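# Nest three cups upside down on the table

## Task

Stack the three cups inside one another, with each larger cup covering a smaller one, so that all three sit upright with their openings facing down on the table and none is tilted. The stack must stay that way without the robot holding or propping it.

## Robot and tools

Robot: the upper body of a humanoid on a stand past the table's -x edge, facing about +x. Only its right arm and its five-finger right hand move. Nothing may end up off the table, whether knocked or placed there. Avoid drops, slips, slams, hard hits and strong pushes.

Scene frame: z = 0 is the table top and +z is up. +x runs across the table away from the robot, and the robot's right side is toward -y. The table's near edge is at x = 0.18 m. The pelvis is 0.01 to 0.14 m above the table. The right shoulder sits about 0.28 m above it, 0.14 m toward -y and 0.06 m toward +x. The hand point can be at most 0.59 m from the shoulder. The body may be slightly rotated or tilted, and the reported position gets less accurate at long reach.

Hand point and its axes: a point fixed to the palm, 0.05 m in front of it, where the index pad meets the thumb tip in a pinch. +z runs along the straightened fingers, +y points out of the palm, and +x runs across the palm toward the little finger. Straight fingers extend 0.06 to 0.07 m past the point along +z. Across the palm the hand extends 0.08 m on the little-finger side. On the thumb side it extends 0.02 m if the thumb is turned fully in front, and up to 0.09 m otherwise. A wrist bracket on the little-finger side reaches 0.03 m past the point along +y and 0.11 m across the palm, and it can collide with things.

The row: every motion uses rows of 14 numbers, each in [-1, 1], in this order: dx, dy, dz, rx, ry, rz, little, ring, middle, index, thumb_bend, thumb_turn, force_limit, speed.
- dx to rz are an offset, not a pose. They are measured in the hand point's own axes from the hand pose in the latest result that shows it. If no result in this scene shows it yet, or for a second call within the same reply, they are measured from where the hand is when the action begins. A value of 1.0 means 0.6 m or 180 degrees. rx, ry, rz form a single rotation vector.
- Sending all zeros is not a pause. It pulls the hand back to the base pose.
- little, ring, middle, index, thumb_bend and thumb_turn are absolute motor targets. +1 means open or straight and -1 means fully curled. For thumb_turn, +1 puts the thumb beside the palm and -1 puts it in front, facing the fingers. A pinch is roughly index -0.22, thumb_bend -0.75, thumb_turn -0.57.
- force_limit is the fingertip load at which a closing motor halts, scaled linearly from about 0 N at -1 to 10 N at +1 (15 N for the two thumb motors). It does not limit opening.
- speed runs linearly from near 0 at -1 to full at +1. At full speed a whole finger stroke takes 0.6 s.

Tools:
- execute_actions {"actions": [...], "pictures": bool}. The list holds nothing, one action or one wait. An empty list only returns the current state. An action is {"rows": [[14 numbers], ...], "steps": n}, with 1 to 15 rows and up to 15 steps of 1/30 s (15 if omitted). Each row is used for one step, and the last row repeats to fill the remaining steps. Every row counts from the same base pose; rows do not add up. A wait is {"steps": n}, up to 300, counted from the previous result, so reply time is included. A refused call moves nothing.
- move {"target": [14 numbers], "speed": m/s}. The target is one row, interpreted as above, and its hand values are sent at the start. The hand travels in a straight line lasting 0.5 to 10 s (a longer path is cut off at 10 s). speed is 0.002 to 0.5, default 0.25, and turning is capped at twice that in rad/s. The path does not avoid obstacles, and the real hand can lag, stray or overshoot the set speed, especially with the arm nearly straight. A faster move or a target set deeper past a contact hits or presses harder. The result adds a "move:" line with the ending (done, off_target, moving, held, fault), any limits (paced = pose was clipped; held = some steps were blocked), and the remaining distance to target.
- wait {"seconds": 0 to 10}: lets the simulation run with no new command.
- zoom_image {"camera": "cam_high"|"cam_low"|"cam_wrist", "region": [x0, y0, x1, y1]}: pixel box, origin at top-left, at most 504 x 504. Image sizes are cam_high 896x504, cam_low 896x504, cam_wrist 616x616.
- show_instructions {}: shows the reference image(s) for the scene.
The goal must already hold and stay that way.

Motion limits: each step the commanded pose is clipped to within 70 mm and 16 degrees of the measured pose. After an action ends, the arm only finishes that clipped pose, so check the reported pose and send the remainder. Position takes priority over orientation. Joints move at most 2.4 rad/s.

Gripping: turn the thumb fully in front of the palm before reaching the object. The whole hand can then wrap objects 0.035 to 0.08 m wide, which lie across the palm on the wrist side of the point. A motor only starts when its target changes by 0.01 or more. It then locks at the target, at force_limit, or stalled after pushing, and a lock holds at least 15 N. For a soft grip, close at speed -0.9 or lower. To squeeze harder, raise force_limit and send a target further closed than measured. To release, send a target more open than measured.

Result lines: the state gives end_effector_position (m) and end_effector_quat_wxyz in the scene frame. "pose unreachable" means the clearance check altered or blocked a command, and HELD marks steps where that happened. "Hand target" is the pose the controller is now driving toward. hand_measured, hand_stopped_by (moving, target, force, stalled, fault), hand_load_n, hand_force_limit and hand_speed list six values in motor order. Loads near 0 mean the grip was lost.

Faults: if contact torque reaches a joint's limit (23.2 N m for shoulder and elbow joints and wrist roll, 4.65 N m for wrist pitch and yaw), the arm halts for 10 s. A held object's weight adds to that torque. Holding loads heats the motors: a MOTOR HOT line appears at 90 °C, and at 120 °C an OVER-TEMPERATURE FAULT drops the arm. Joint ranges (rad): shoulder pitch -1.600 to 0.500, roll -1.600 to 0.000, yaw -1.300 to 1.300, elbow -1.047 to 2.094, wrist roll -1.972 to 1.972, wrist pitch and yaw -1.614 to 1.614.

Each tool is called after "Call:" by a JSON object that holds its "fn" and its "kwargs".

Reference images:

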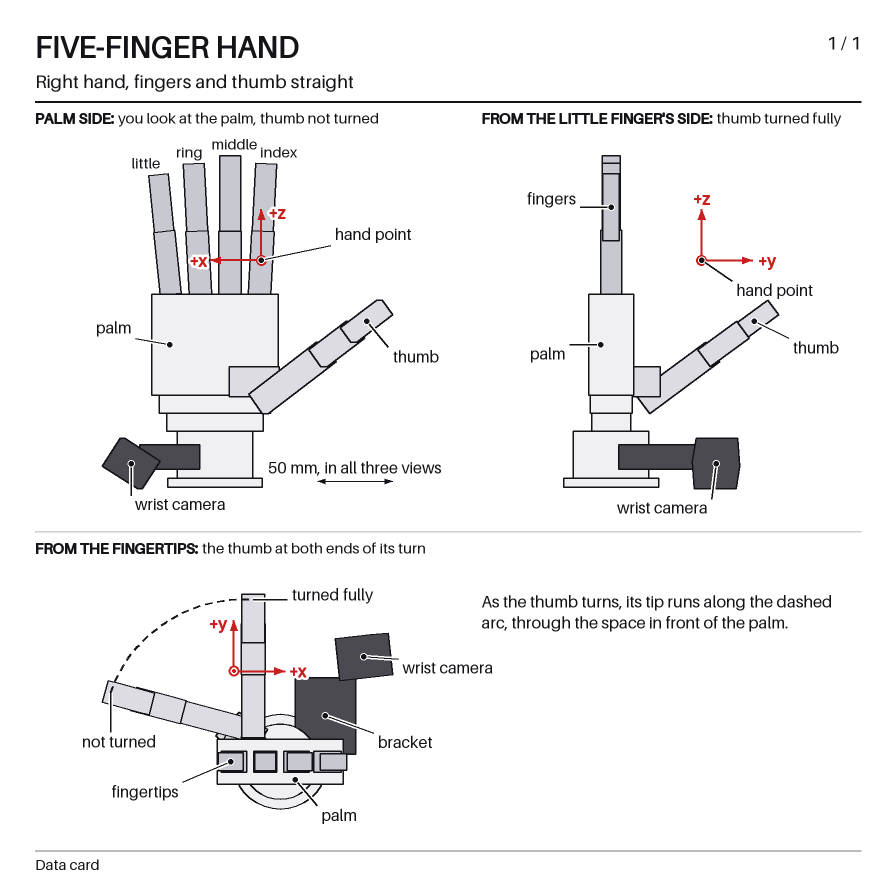

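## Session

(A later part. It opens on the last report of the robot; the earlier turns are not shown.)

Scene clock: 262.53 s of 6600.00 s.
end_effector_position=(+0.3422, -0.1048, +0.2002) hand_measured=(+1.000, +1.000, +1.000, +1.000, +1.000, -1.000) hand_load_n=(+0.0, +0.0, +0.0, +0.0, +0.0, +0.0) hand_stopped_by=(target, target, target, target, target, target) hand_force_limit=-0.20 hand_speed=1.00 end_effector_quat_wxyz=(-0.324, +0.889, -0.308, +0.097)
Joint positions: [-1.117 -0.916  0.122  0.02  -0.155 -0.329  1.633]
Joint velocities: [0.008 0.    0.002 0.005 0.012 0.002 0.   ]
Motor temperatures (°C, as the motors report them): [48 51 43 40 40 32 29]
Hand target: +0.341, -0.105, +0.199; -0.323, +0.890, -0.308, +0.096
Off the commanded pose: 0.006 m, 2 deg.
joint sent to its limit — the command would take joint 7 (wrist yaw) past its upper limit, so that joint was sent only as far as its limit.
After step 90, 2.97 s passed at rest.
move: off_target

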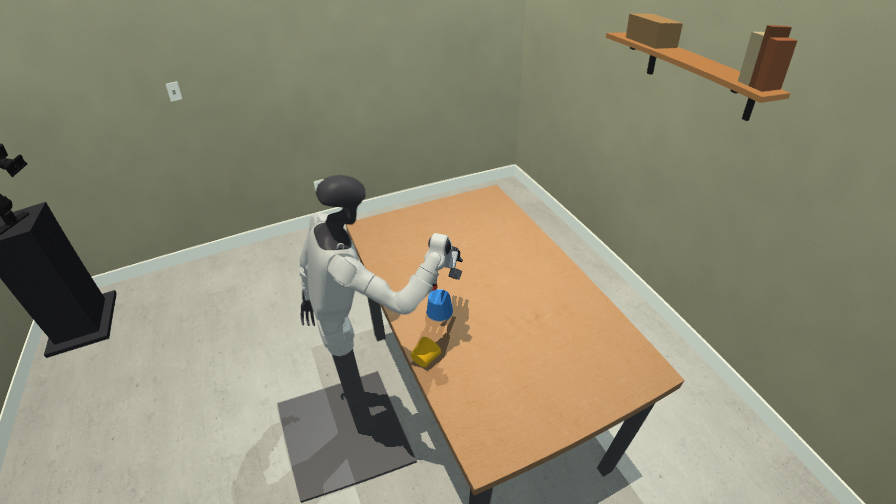

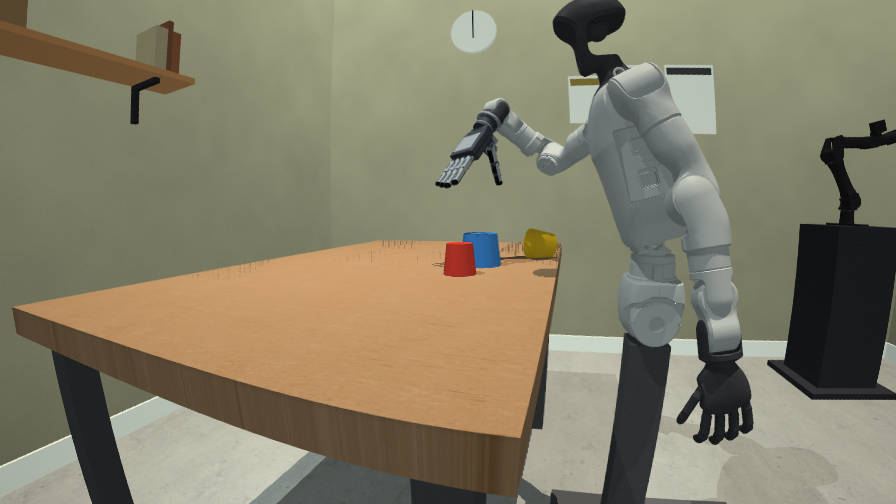

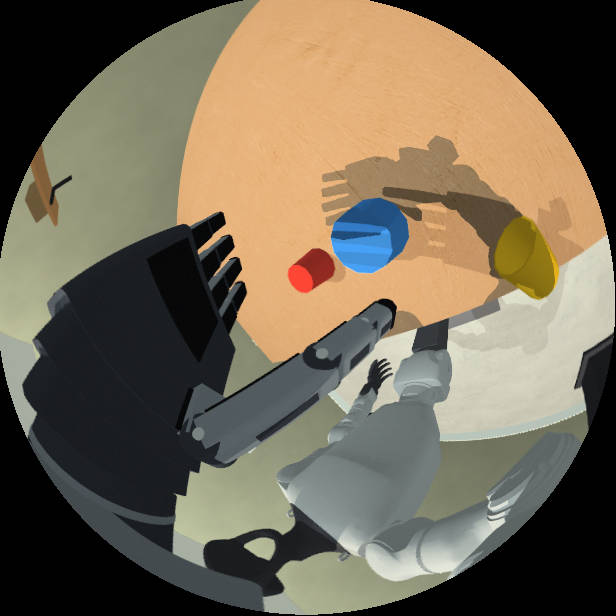

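Call:
{"fn": "move", "kwargs": {"target": [0.043,0.369,-0.133,0,0.043,0.051,1,1,1,1,1,-1,-0.2,1], "speed": 0.2}}

Call:
{"fn": "zoom_image", "kwargs": {"camera": "cam_high", "region": [360, 280, 500, 400]}}

Call:
{"fn": "zoom_image", "kwargs": {"camera": "cam_low", "region": [460, 130, 620, 290]}}

Scene clock: 270.07 s of 6600.00 s.
end_effector_position=(+0.2301, -0.2885, +0.1190) hand_measured=(+1.000, +1.000, +1.000, +1.000, +1.000, -1.000) hand_load_n=(+0.0, +0.0, +0.0, +0.0, +0.0, +0.0) hand_stopped_by=(target, target, target, target, target, target) hand_force_limit=-0.20 hand_speed=1.00 end_effector_quat_wxyz=(-0.311, +0.855, -0.392, +0.133)
Joint positions: [-0.041 -1.098 -0.688  0.307  0.122 -1.183  1.618]
Joint velocities: [-0.005  0.002  0.029  0.021  0.005 -0.004  0.   ]
Motor temperatures (°C, as the motors report them): [49 50 43 39 40 32 29]
Hand target: +0.231, -0.288, +0.120; -0.313, +0.855, -0.391, +0.133
Off the commanded pose: 0.008 m, 1 deg.
After step 90, 2.93 s passed at rest.
move: off_target

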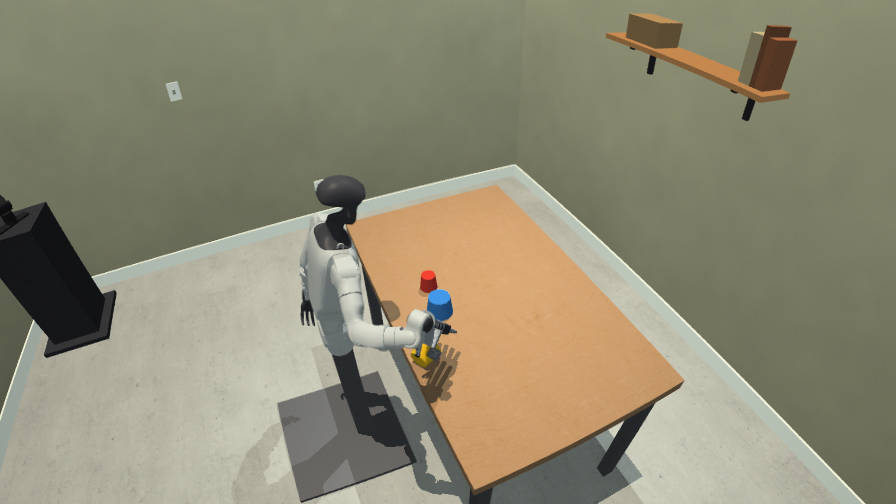

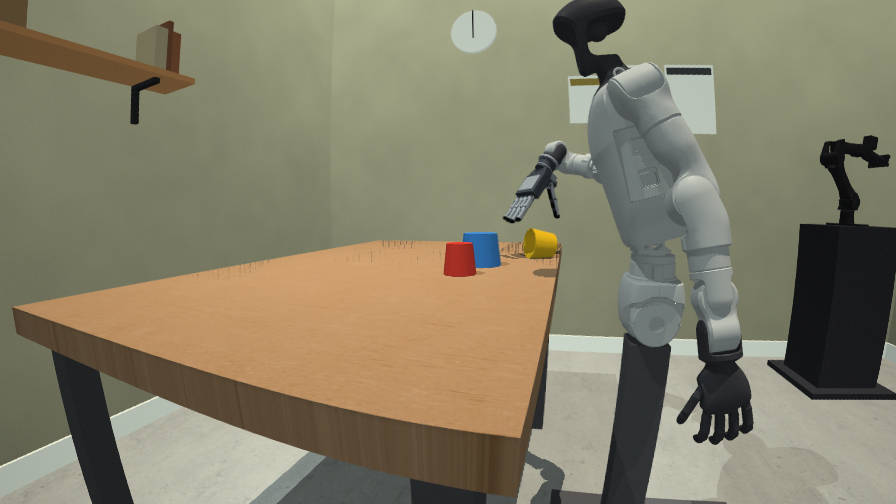

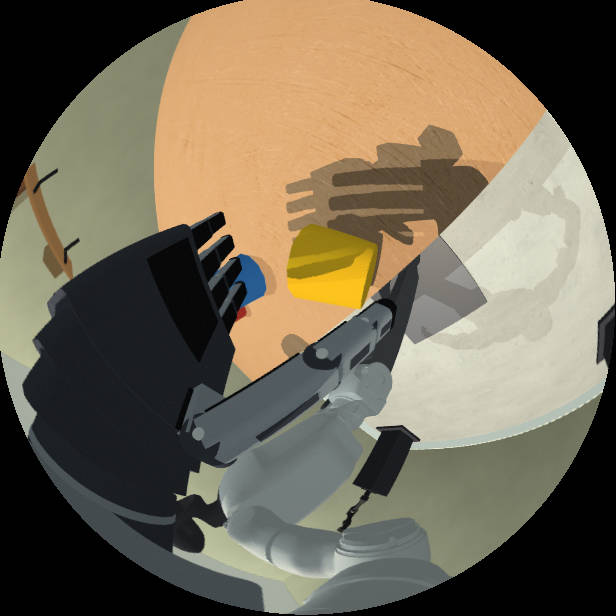

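Region (360, 280, 500, 400) of cam_high's 896x504 image, scaled by 3.600, with more detail than that image has; it fills the top 432 rows of this view, and the rest is white.

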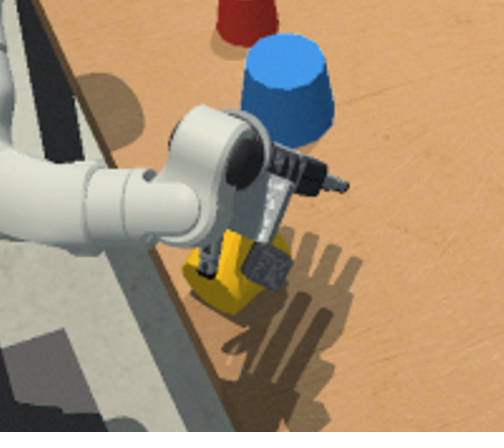

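Region (460, 130, 620, 290) of cam_low's 896x504 image, scaled by 3.150, with more detail than that image has.

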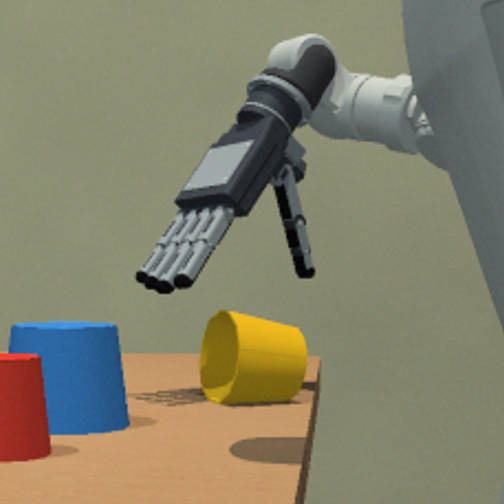

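Call:
{"fn": "move", "kwargs": {"target": [0,0.052,0.03,0.065,0,0,1,1,1,1,1,-1,-0.2,1], "speed": 0.06}}

Call:
{"fn": "zoom_image", "kwargs": {"camera": "cam_high", "region": [360, 280, 500, 400]}}

Call:
{"fn": "zoom_image", "kwargs": {"camera": "cam_low", "region": [460, 130, 620, 290]}}

Scene clock: 276.37 s of 6600.00 s.
end_effector_position=(+0.2210, -0.2982, +0.0849) hand_measured=(+1.000, +1.000, +1.000, +1.000, +1.000, -1.000) hand_load_n=(+0.0, +0.0, +0.0, +0.0, +0.0, +0.0) hand_stopped_by=(target, target, target, target, target, target) hand_force_limit=-0.20 hand_speed=1.00 end_effector_quat_wxyz=(-0.388, +0.819, -0.383, +0.177)
Joint positions: [-0.056 -0.984 -0.705  0.676  0.226 -1.61   1.631]
Joint velocities: [0.002 0.    0.002 0.005 0.005 0.    0.   ]
Motor temperatures (°C, as the motors report them): [46 52 43 39 40 32 29]
Hand target: +0.222, -0.298, +0.086; -0.390, +0.818, -0.382, +0.180
Off the commanded pose: 0.002 m, 1 deg.
joint sent to its limit — the command would take joint 6 (wrist pitch) past its lower limit and joint 7 (wrist yaw) past its upper limit, so those joints were sent only as far as their limits.
After step 90, 1.33 s passed at rest.
move: done

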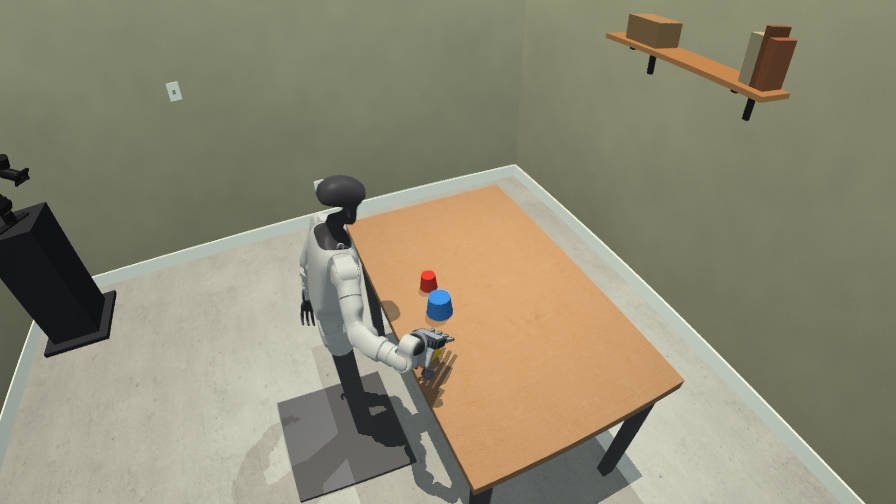

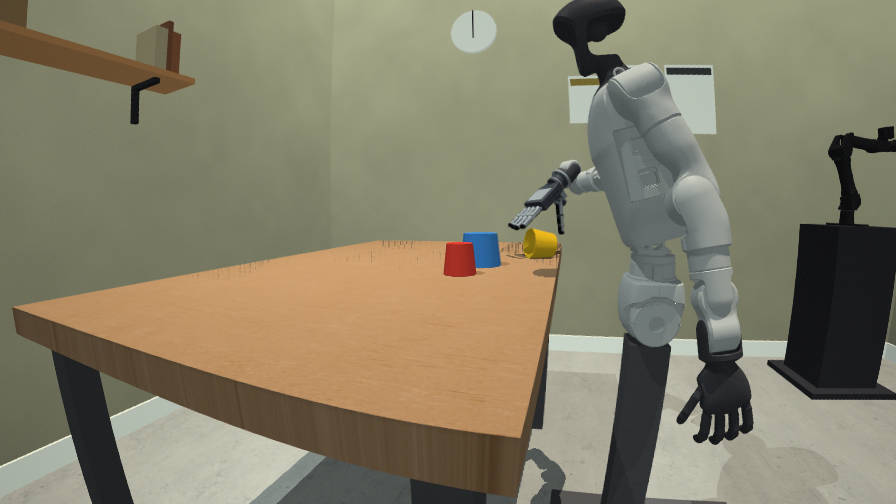

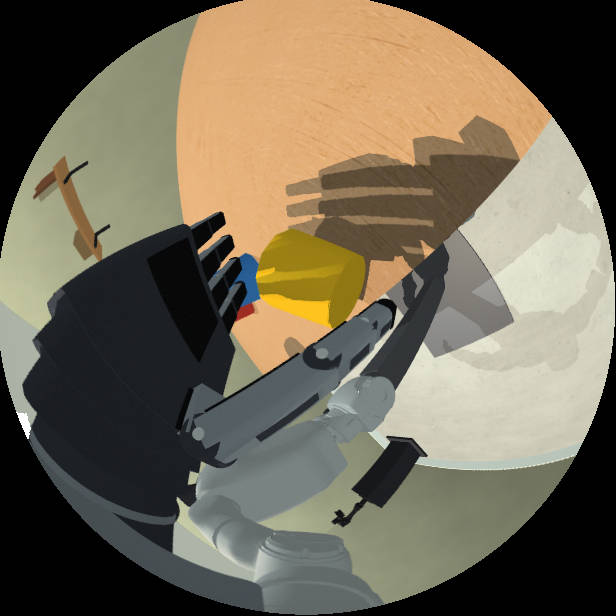

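Region (360, 280, 500, 400) of cam_high's 896x504 image, scaled by 3.600, with more detail than that image has; it fills the top 432 rows of this view, and the rest is white.

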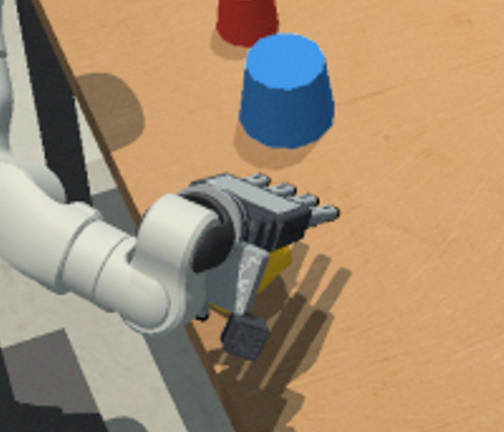

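Region (460, 130, 620, 290) of cam_low's 896x504 image, scaled by 3.150, with more detail than that image has.

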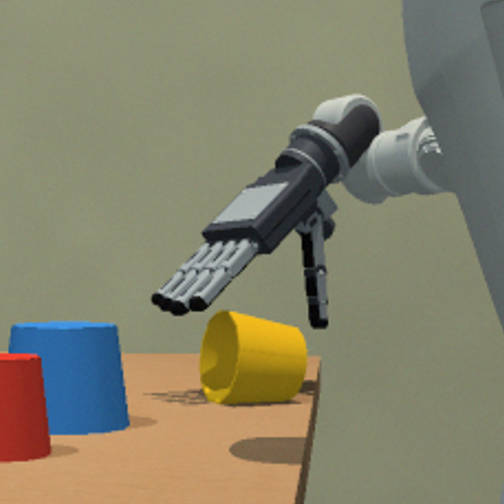

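Call:
{"fn": "move", "kwargs": {"target": [0,0.005,0.047,0,0,0,1,1,1,1,1,-1,-0.2,1], "speed": 0.04}}

Call:
{"fn": "zoom_image", "kwargs": {"camera": "cam_low", "region": [460, 130, 620, 290]}}

Scene clock: 281.40 s of 6600.00 s.
end_effector_position=(+0.2360, -0.2858, +0.0656) hand_measured=(+1.000, +1.000, +1.000, +1.000, +1.000, -1.000) hand_load_n=(+0.0, +0.0, +0.0, +0.0, +0.0, +0.0) hand_stopped_by=(target, target, target, target, target, target) hand_force_limit=-0.20 hand_speed=1.00 end_effector_quat_wxyz=(-0.389, +0.818, -0.384, +0.179)
Joint positions: [-0.171 -0.869 -0.756  0.666  0.041 -1.608  1.631]
Joint velocities: [-0.008 -0.002  0.011 -0.018  0.009  0.     0.   ]
Motor temperatures (°C, as the motors report them): [45 53 43 39 40 32 29]
Hand target: +0.236, -0.286, +0.065; -0.387, +0.819, -0.384, +0.179
Off the commanded pose: 0.001 m, 0 deg.
After step 90, 1.07 s passed at rest.
move: done

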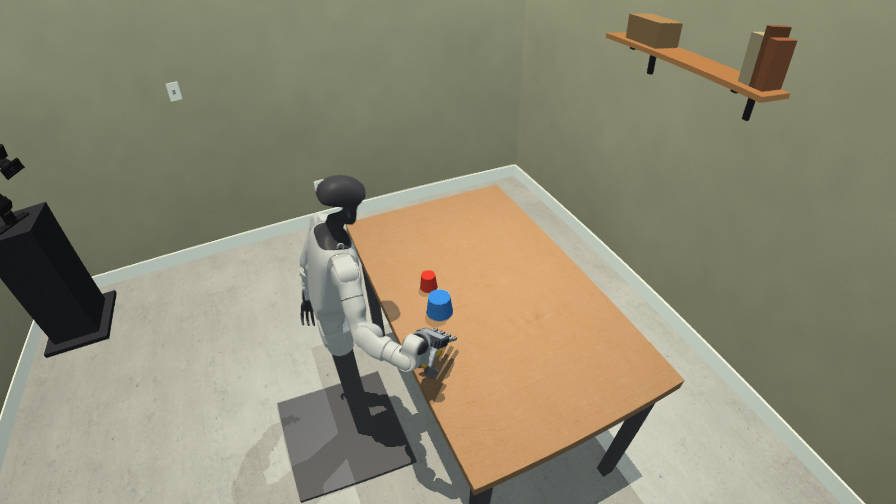

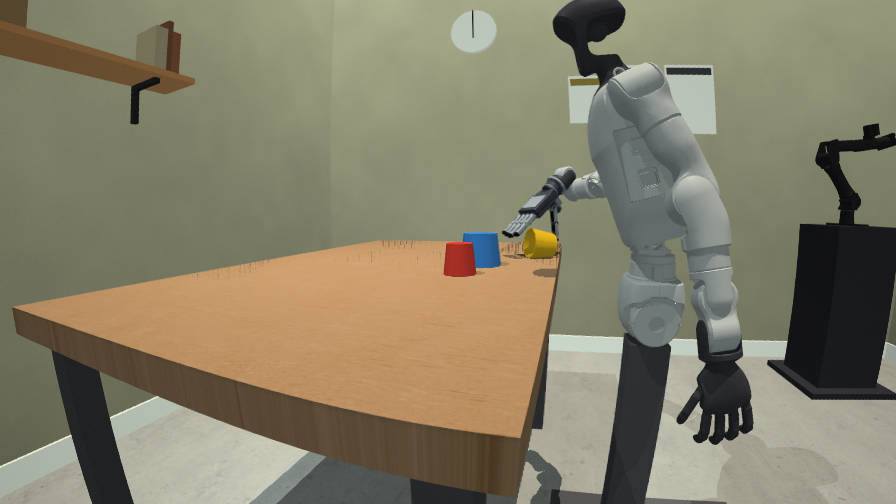

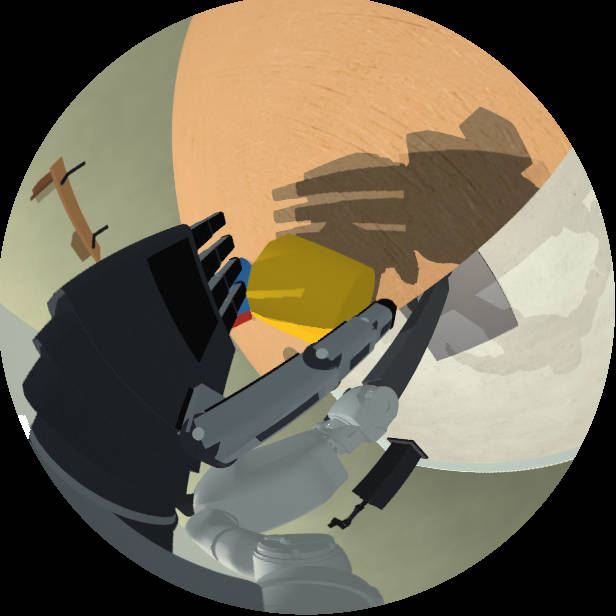

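Region (460, 130, 620, 290) of cam_low's 896x504 image, scaled by 3.150, with more detail than that image has.

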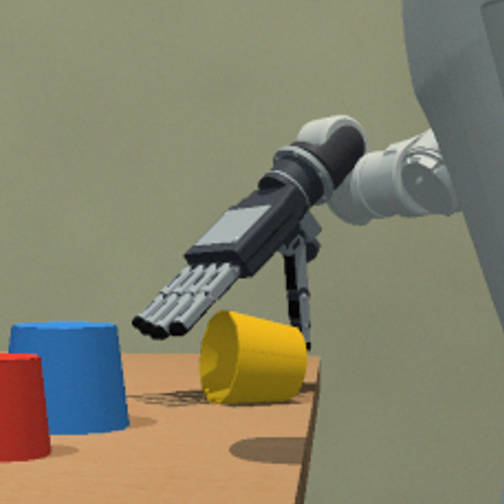

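Push forward 5 cm slowly.

Call:
{"fn": "move", "kwargs": {"target": [0,-0.052,0.065,0,0,0,1,1,1,1,1,-1,-0.2,1], "speed": 0.03}}

Call:
{"fn": "zoom_image", "kwargs": {"camera": "cam_low", "region": [460, 130, 620, 290]}}

Scene clock: 285.57 s of 6600.00 s.
end_effector_position=(+0.2735, -0.2541, +0.0655) hand_measured=(+1.000, +1.000, +1.000, +1.000, +1.000, -1.000) hand_load_n=(+0.0, +0.0, +0.0, +0.0, +0.0, +0.0) hand_stopped_by=(target, target, target, target, target, target) hand_force_limit=-0.20 hand_speed=1.00 end_effector_quat_wxyz=(-0.391, +0.817, -0.383, +0.179)
Joint positions: [-0.328 -0.715 -0.79   0.465 -0.19  -1.416  1.631]
Joint velocities: [ 0.003  0.003 -0.002  0.     0.     0.     0.   ]
Motor temperatures (°C, as the motors report them): [45 54 43 39 40 32 29]
Hand target: +0.274, -0.254, +0.065; -0.390, +0.818, -0.384, +0.179
Off the commanded pose: 0.001 m, 0 deg.
move: done

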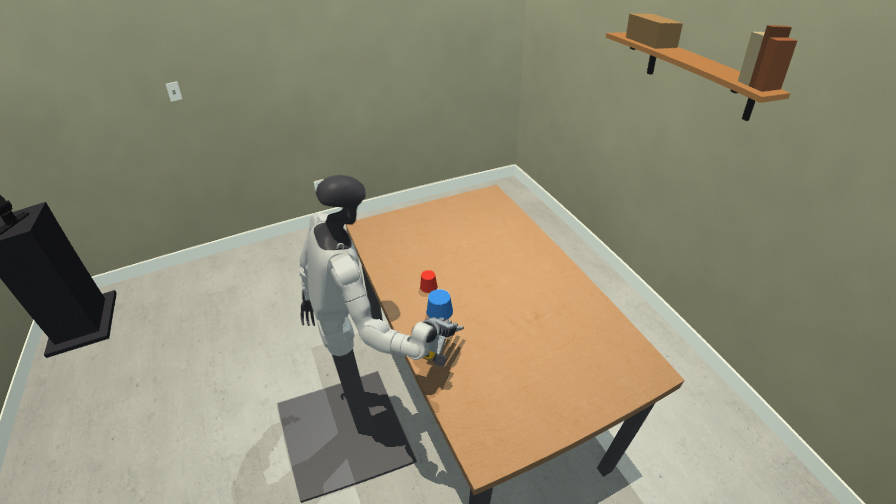

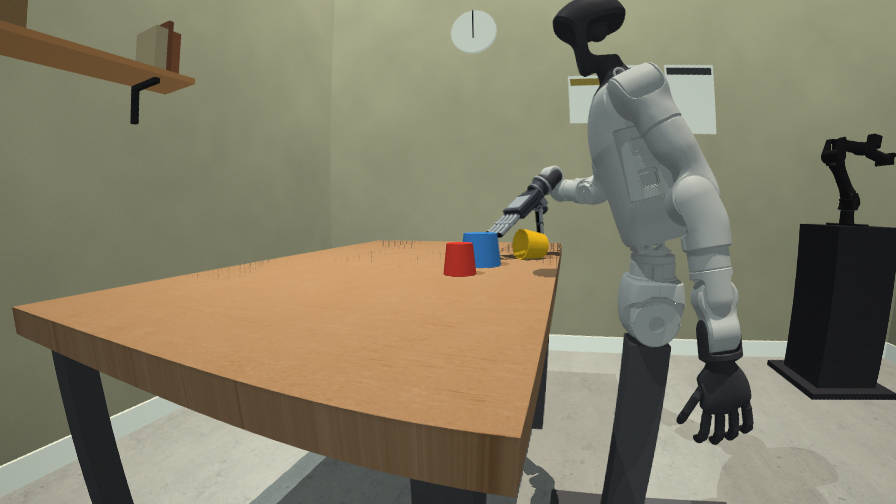

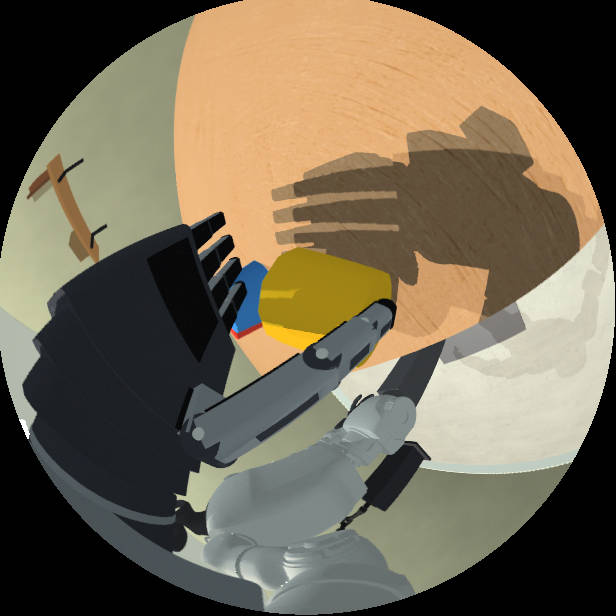

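Region (460, 130, 620, 290) of cam_low's 896x504 image, scaled by 3.150, with more detail than that image has.

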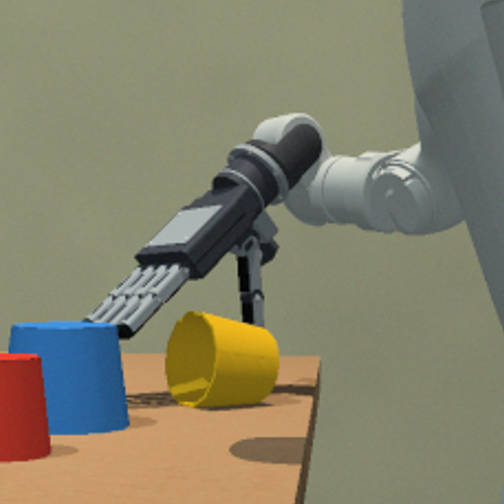

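Call:
{"fn": "move", "kwargs": {"target": [0,0.021,0.008,0,0,0,1,1,-0.6,-0.6,1,-1,-0.5,-0.85], "speed": 0.02}}

Call:
{"fn": "zoom_image", "kwargs": {"camera": "cam_low", "region": [460, 130, 620, 290]}}

Scene clock: 302.07 s of 6600.00 s.
end_effector_position=(+0.2704, -0.2573, +0.0534) hand_measured=(+1.000, +1.000, -0.400, -0.400, +1.000, -1.000) hand_load_n=(+0.0, +0.0, +0.0, +0.0, +0.0, +0.0) hand_stopped_by=(target, target, moving, moving, target, target) hand_force_limit=-0.50 hand_speed=-0.85 end_effector_quat_wxyz=(-0.391, +0.817, -0.384, +0.180)
Joint positions: [-0.342 -0.698 -0.821  0.552 -0.226 -1.509  1.631]
Joint velocities: [-0.002 -0.005 -0.008  0.017 -0.017  0.     0.   ]
Motor temperatures (°C, as the motors report them): [43 54 43 40 40 32 29]
Hand target: +0.271, -0.257, +0.053; -0.391, +0.817, -0.384, +0.180
Off the commanded pose: 0.001 m, 0 deg.
After step 90, 7.80 s passed at rest.
move: moving (no rest 5 s after the path's end)

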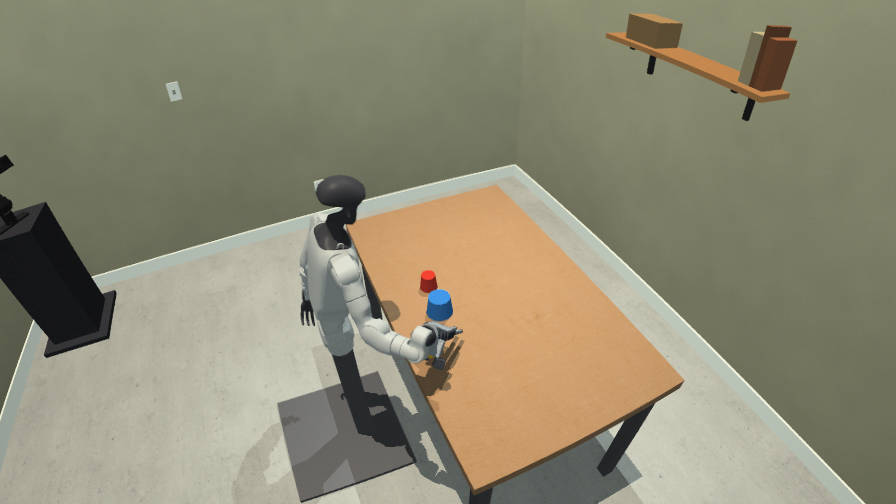

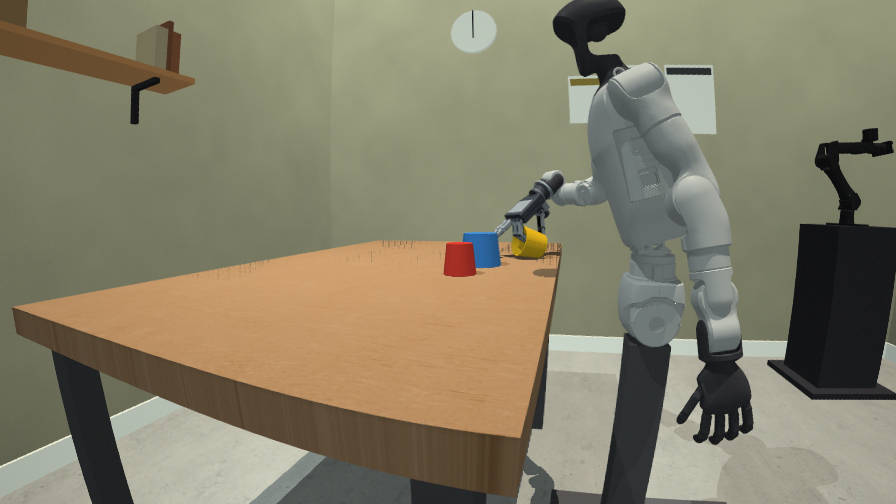

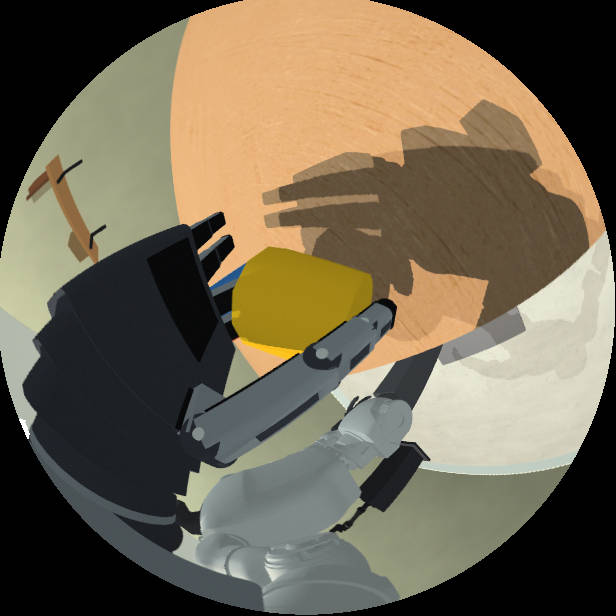

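Region (460, 130, 620, 290) of cam_low's 896x504 image, scaled by 3.150, with more detail than that image has.

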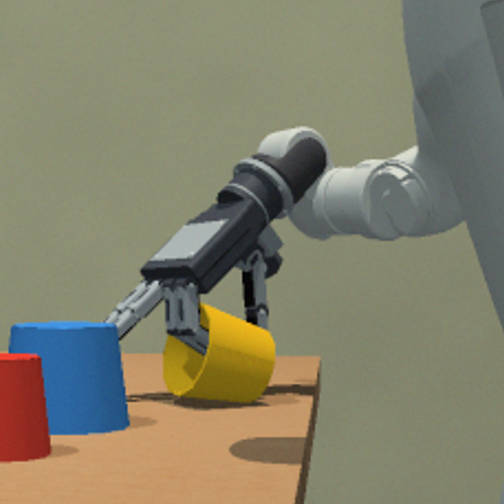

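Call:
{"fn": "move", "kwargs": {"target": [0,0,0,0,0,0,1,1,0.05,0.05,1,-1,-0.5,-0.7]}}

Call:
{"fn": "move", "kwargs": {"target": [0,0,0,0,0,0,1,1,0.05,0.05,-0.3,-1,-0.5,-0.8]}}

Call:
{"fn": "zoom_image", "kwargs": {"camera": "cam_low", "region": [460, 130, 620, 290]}}

Scene clock: 309.37 s of 6600.00 s.
end_effector_position=(+0.2704, -0.2573, +0.0534) hand_measured=(+1.000, +1.000, +0.050, +0.050, +1.000, -1.000) hand_load_n=(+0.0, +0.0, +0.0, +0.0, +0.0, +0.0) hand_stopped_by=(target, target, target, target, target, target) hand_force_limit=-0.50 hand_speed=-0.70 end_effector_quat_wxyz=(-0.391, +0.817, -0.384, +0.180)
Joint positions: [-0.342 -0.698 -0.821  0.552 -0.226 -1.509  1.631]
Joint velocities: [ 0.     0.006 -0.008 -0.006 -0.005  0.     0.   ]
Motor temperatures (°C, as the motors report them): [43 54 43 40 40 32 29]
Hand target: +0.270, -0.257, +0.053; -0.391, +0.817, -0.384, +0.180
Off the commanded pose: 0.000 m, 0 deg.
After step 90, 2.73 s passed at rest.
move: done

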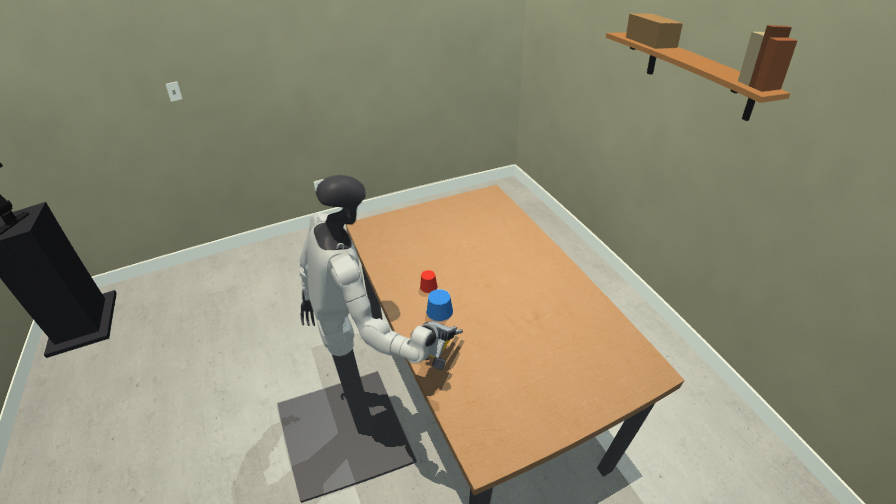

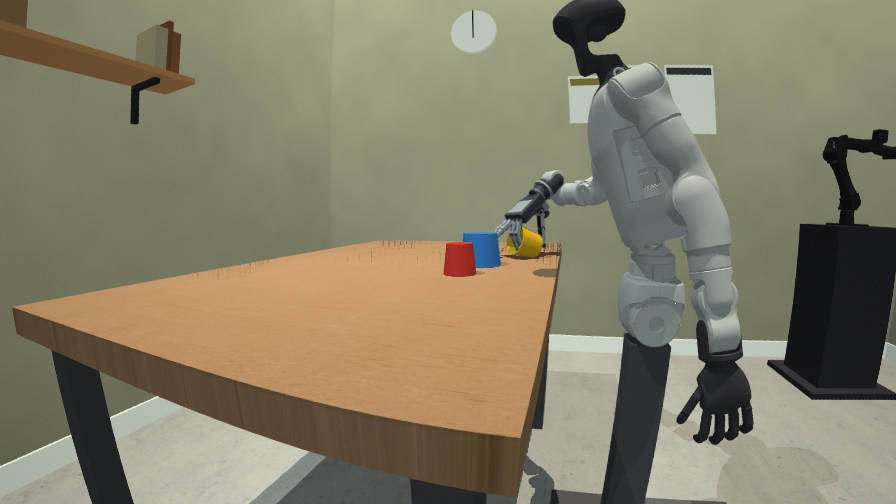

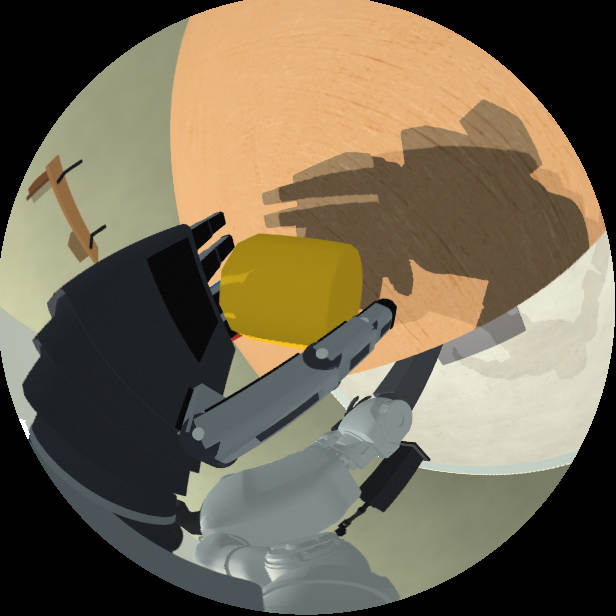

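Scene clock: 311.50 s of 6600.00 s.
end_effector_position=(+0.2704, -0.2573, +0.0534) hand_measured=(+1.000, +1.000, +0.050, +0.050, +0.608, -1.000) hand_load_n=(+0.0, +0.0, +0.5, +0.5, +3.5, +0.5) hand_stopped_by=(target, target, target, target, force, target) hand_force_limit=-0.50 hand_speed=-0.80 end_effector_quat_wxyz=(-0.391, +0.817, -0.384, +0.180)
Joint positions: [-0.342 -0.698 -0.821  0.552 -0.226 -1.509  1.631]
Joint velocities: [-0.012 -0.005  0.012  0.     0.003  0.     0.   ]
Motor temperatures (°C, as the motors report them): [43 54 43 40 40 32 29]
Hand target: +0.270, -0.257, +0.053; -0.391, +0.817, -0.384, +0.180
Off the commanded pose: 0.000 m, 0 deg.
move: done

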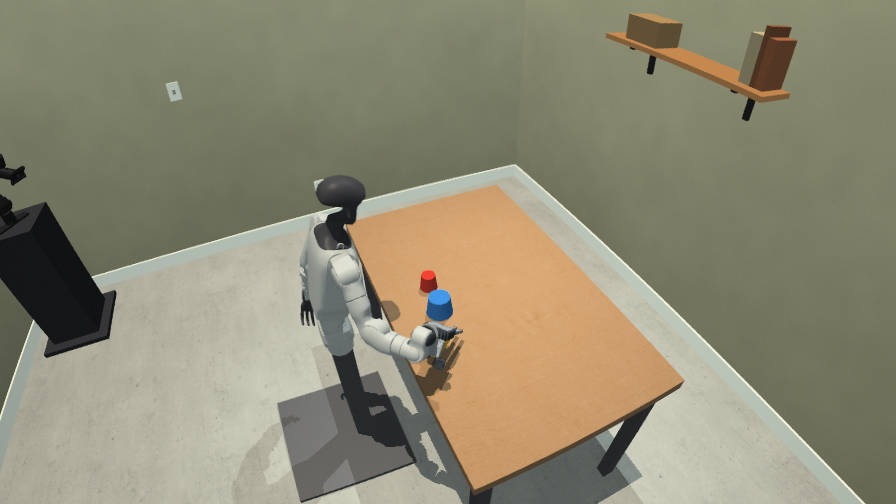

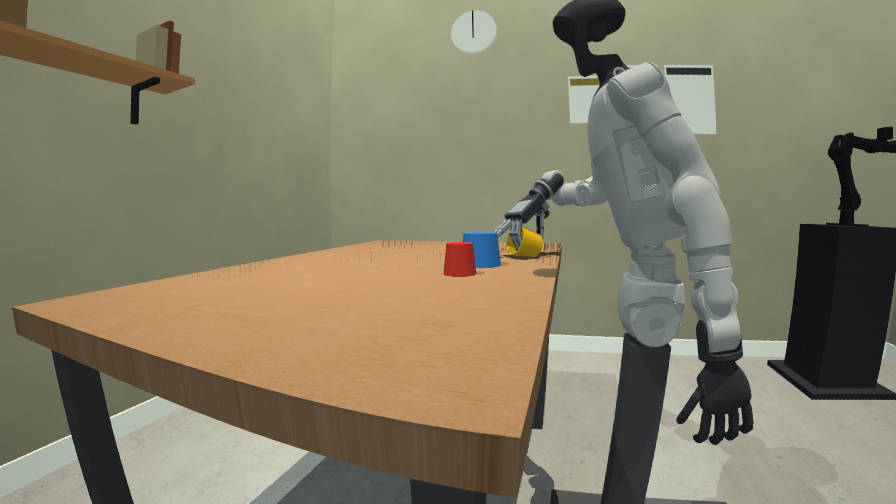

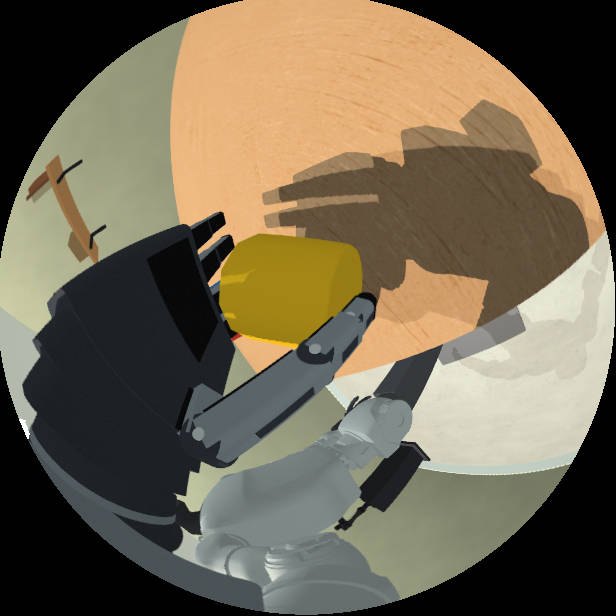

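Region (460, 130, 620, 290) of cam_low's 896x504 image, scaled by 3.150, with more detail than that image has.

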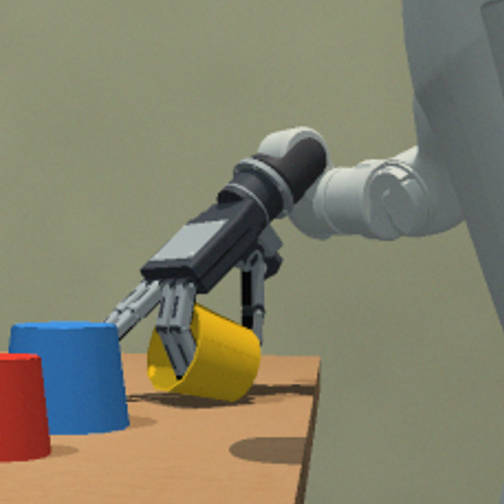

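Call:
{"fn": "move", "kwargs": {"target": [0,-0.065,-0.052,0,0,0,1,1,0.05,0.05,-0.3,-1,-0.5,-0.8], "speed": 0.05}}

Call:
{"fn": "zoom_image", "kwargs": {"camera": "cam_low", "region": [460, 130, 620, 290]}}

Scene clock: 322.97 s of 6600.00 s.
end_effector_position=(+0.2703, -0.2558, +0.1027) hand_measured=(+1.000, +1.000, +0.050, +0.050, +0.608, -1.000) hand_load_n=(+0.0, +0.0, +0.5, +0.5, +3.5, +0.5) hand_stopped_by=(target, target, target, target, force, target) hand_force_limit=-0.50 hand_speed=-0.80 end_effector_quat_wxyz=(-0.392, +0.818, -0.382, +0.177)
Joint positions: [-0.255 -0.835 -0.741  0.312 -0.036 -1.226  1.631]
Joint velocities: [ 0.    -0.002 -0.002  0.005  0.006  0.001  0.   ]
Motor temperatures (°C, as the motors report them): [43 55 43 40 40 32 29]
Hand target: +0.270, -0.255, +0.103; -0.392, +0.819, -0.381, +0.175
Off the commanded pose: 0.002 m, 1 deg.
After step 90, 7.17 s passed at rest.
move: done

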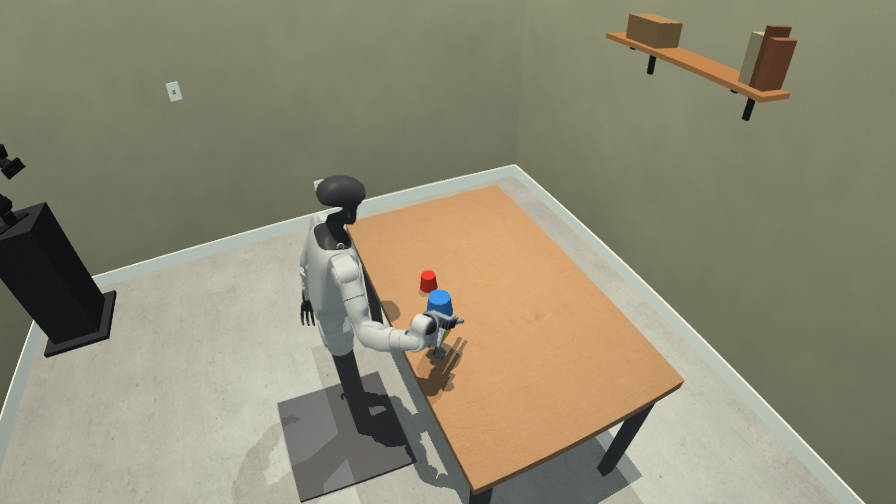

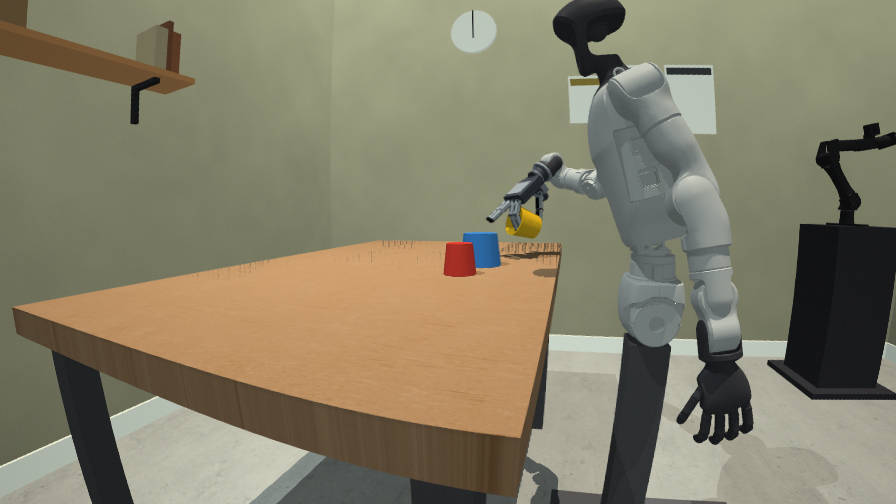

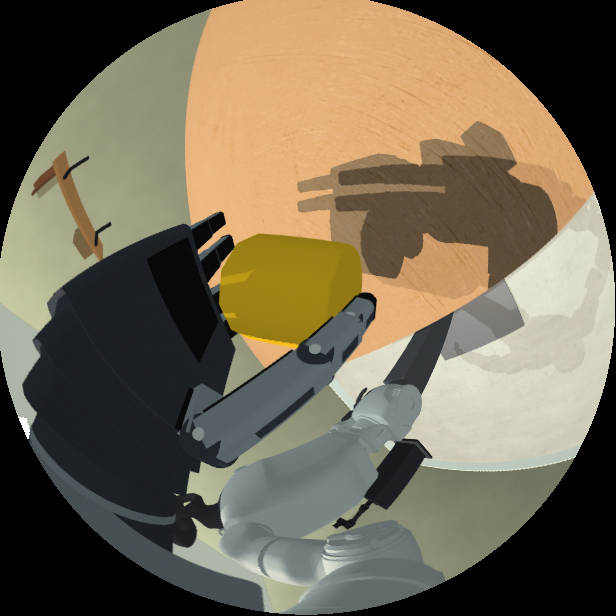

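Region (460, 130, 620, 290) of cam_low's 896x504 image, scaled by 3.150, with more detail than that image has.

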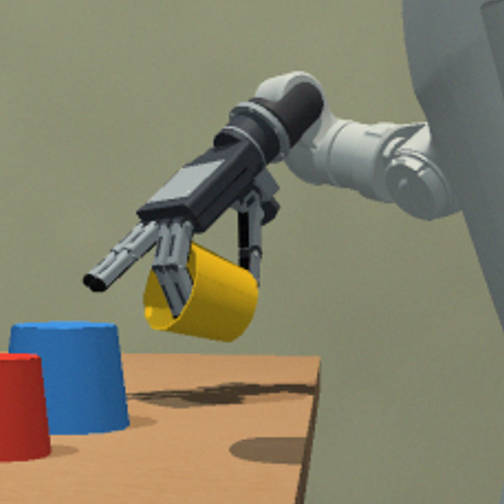

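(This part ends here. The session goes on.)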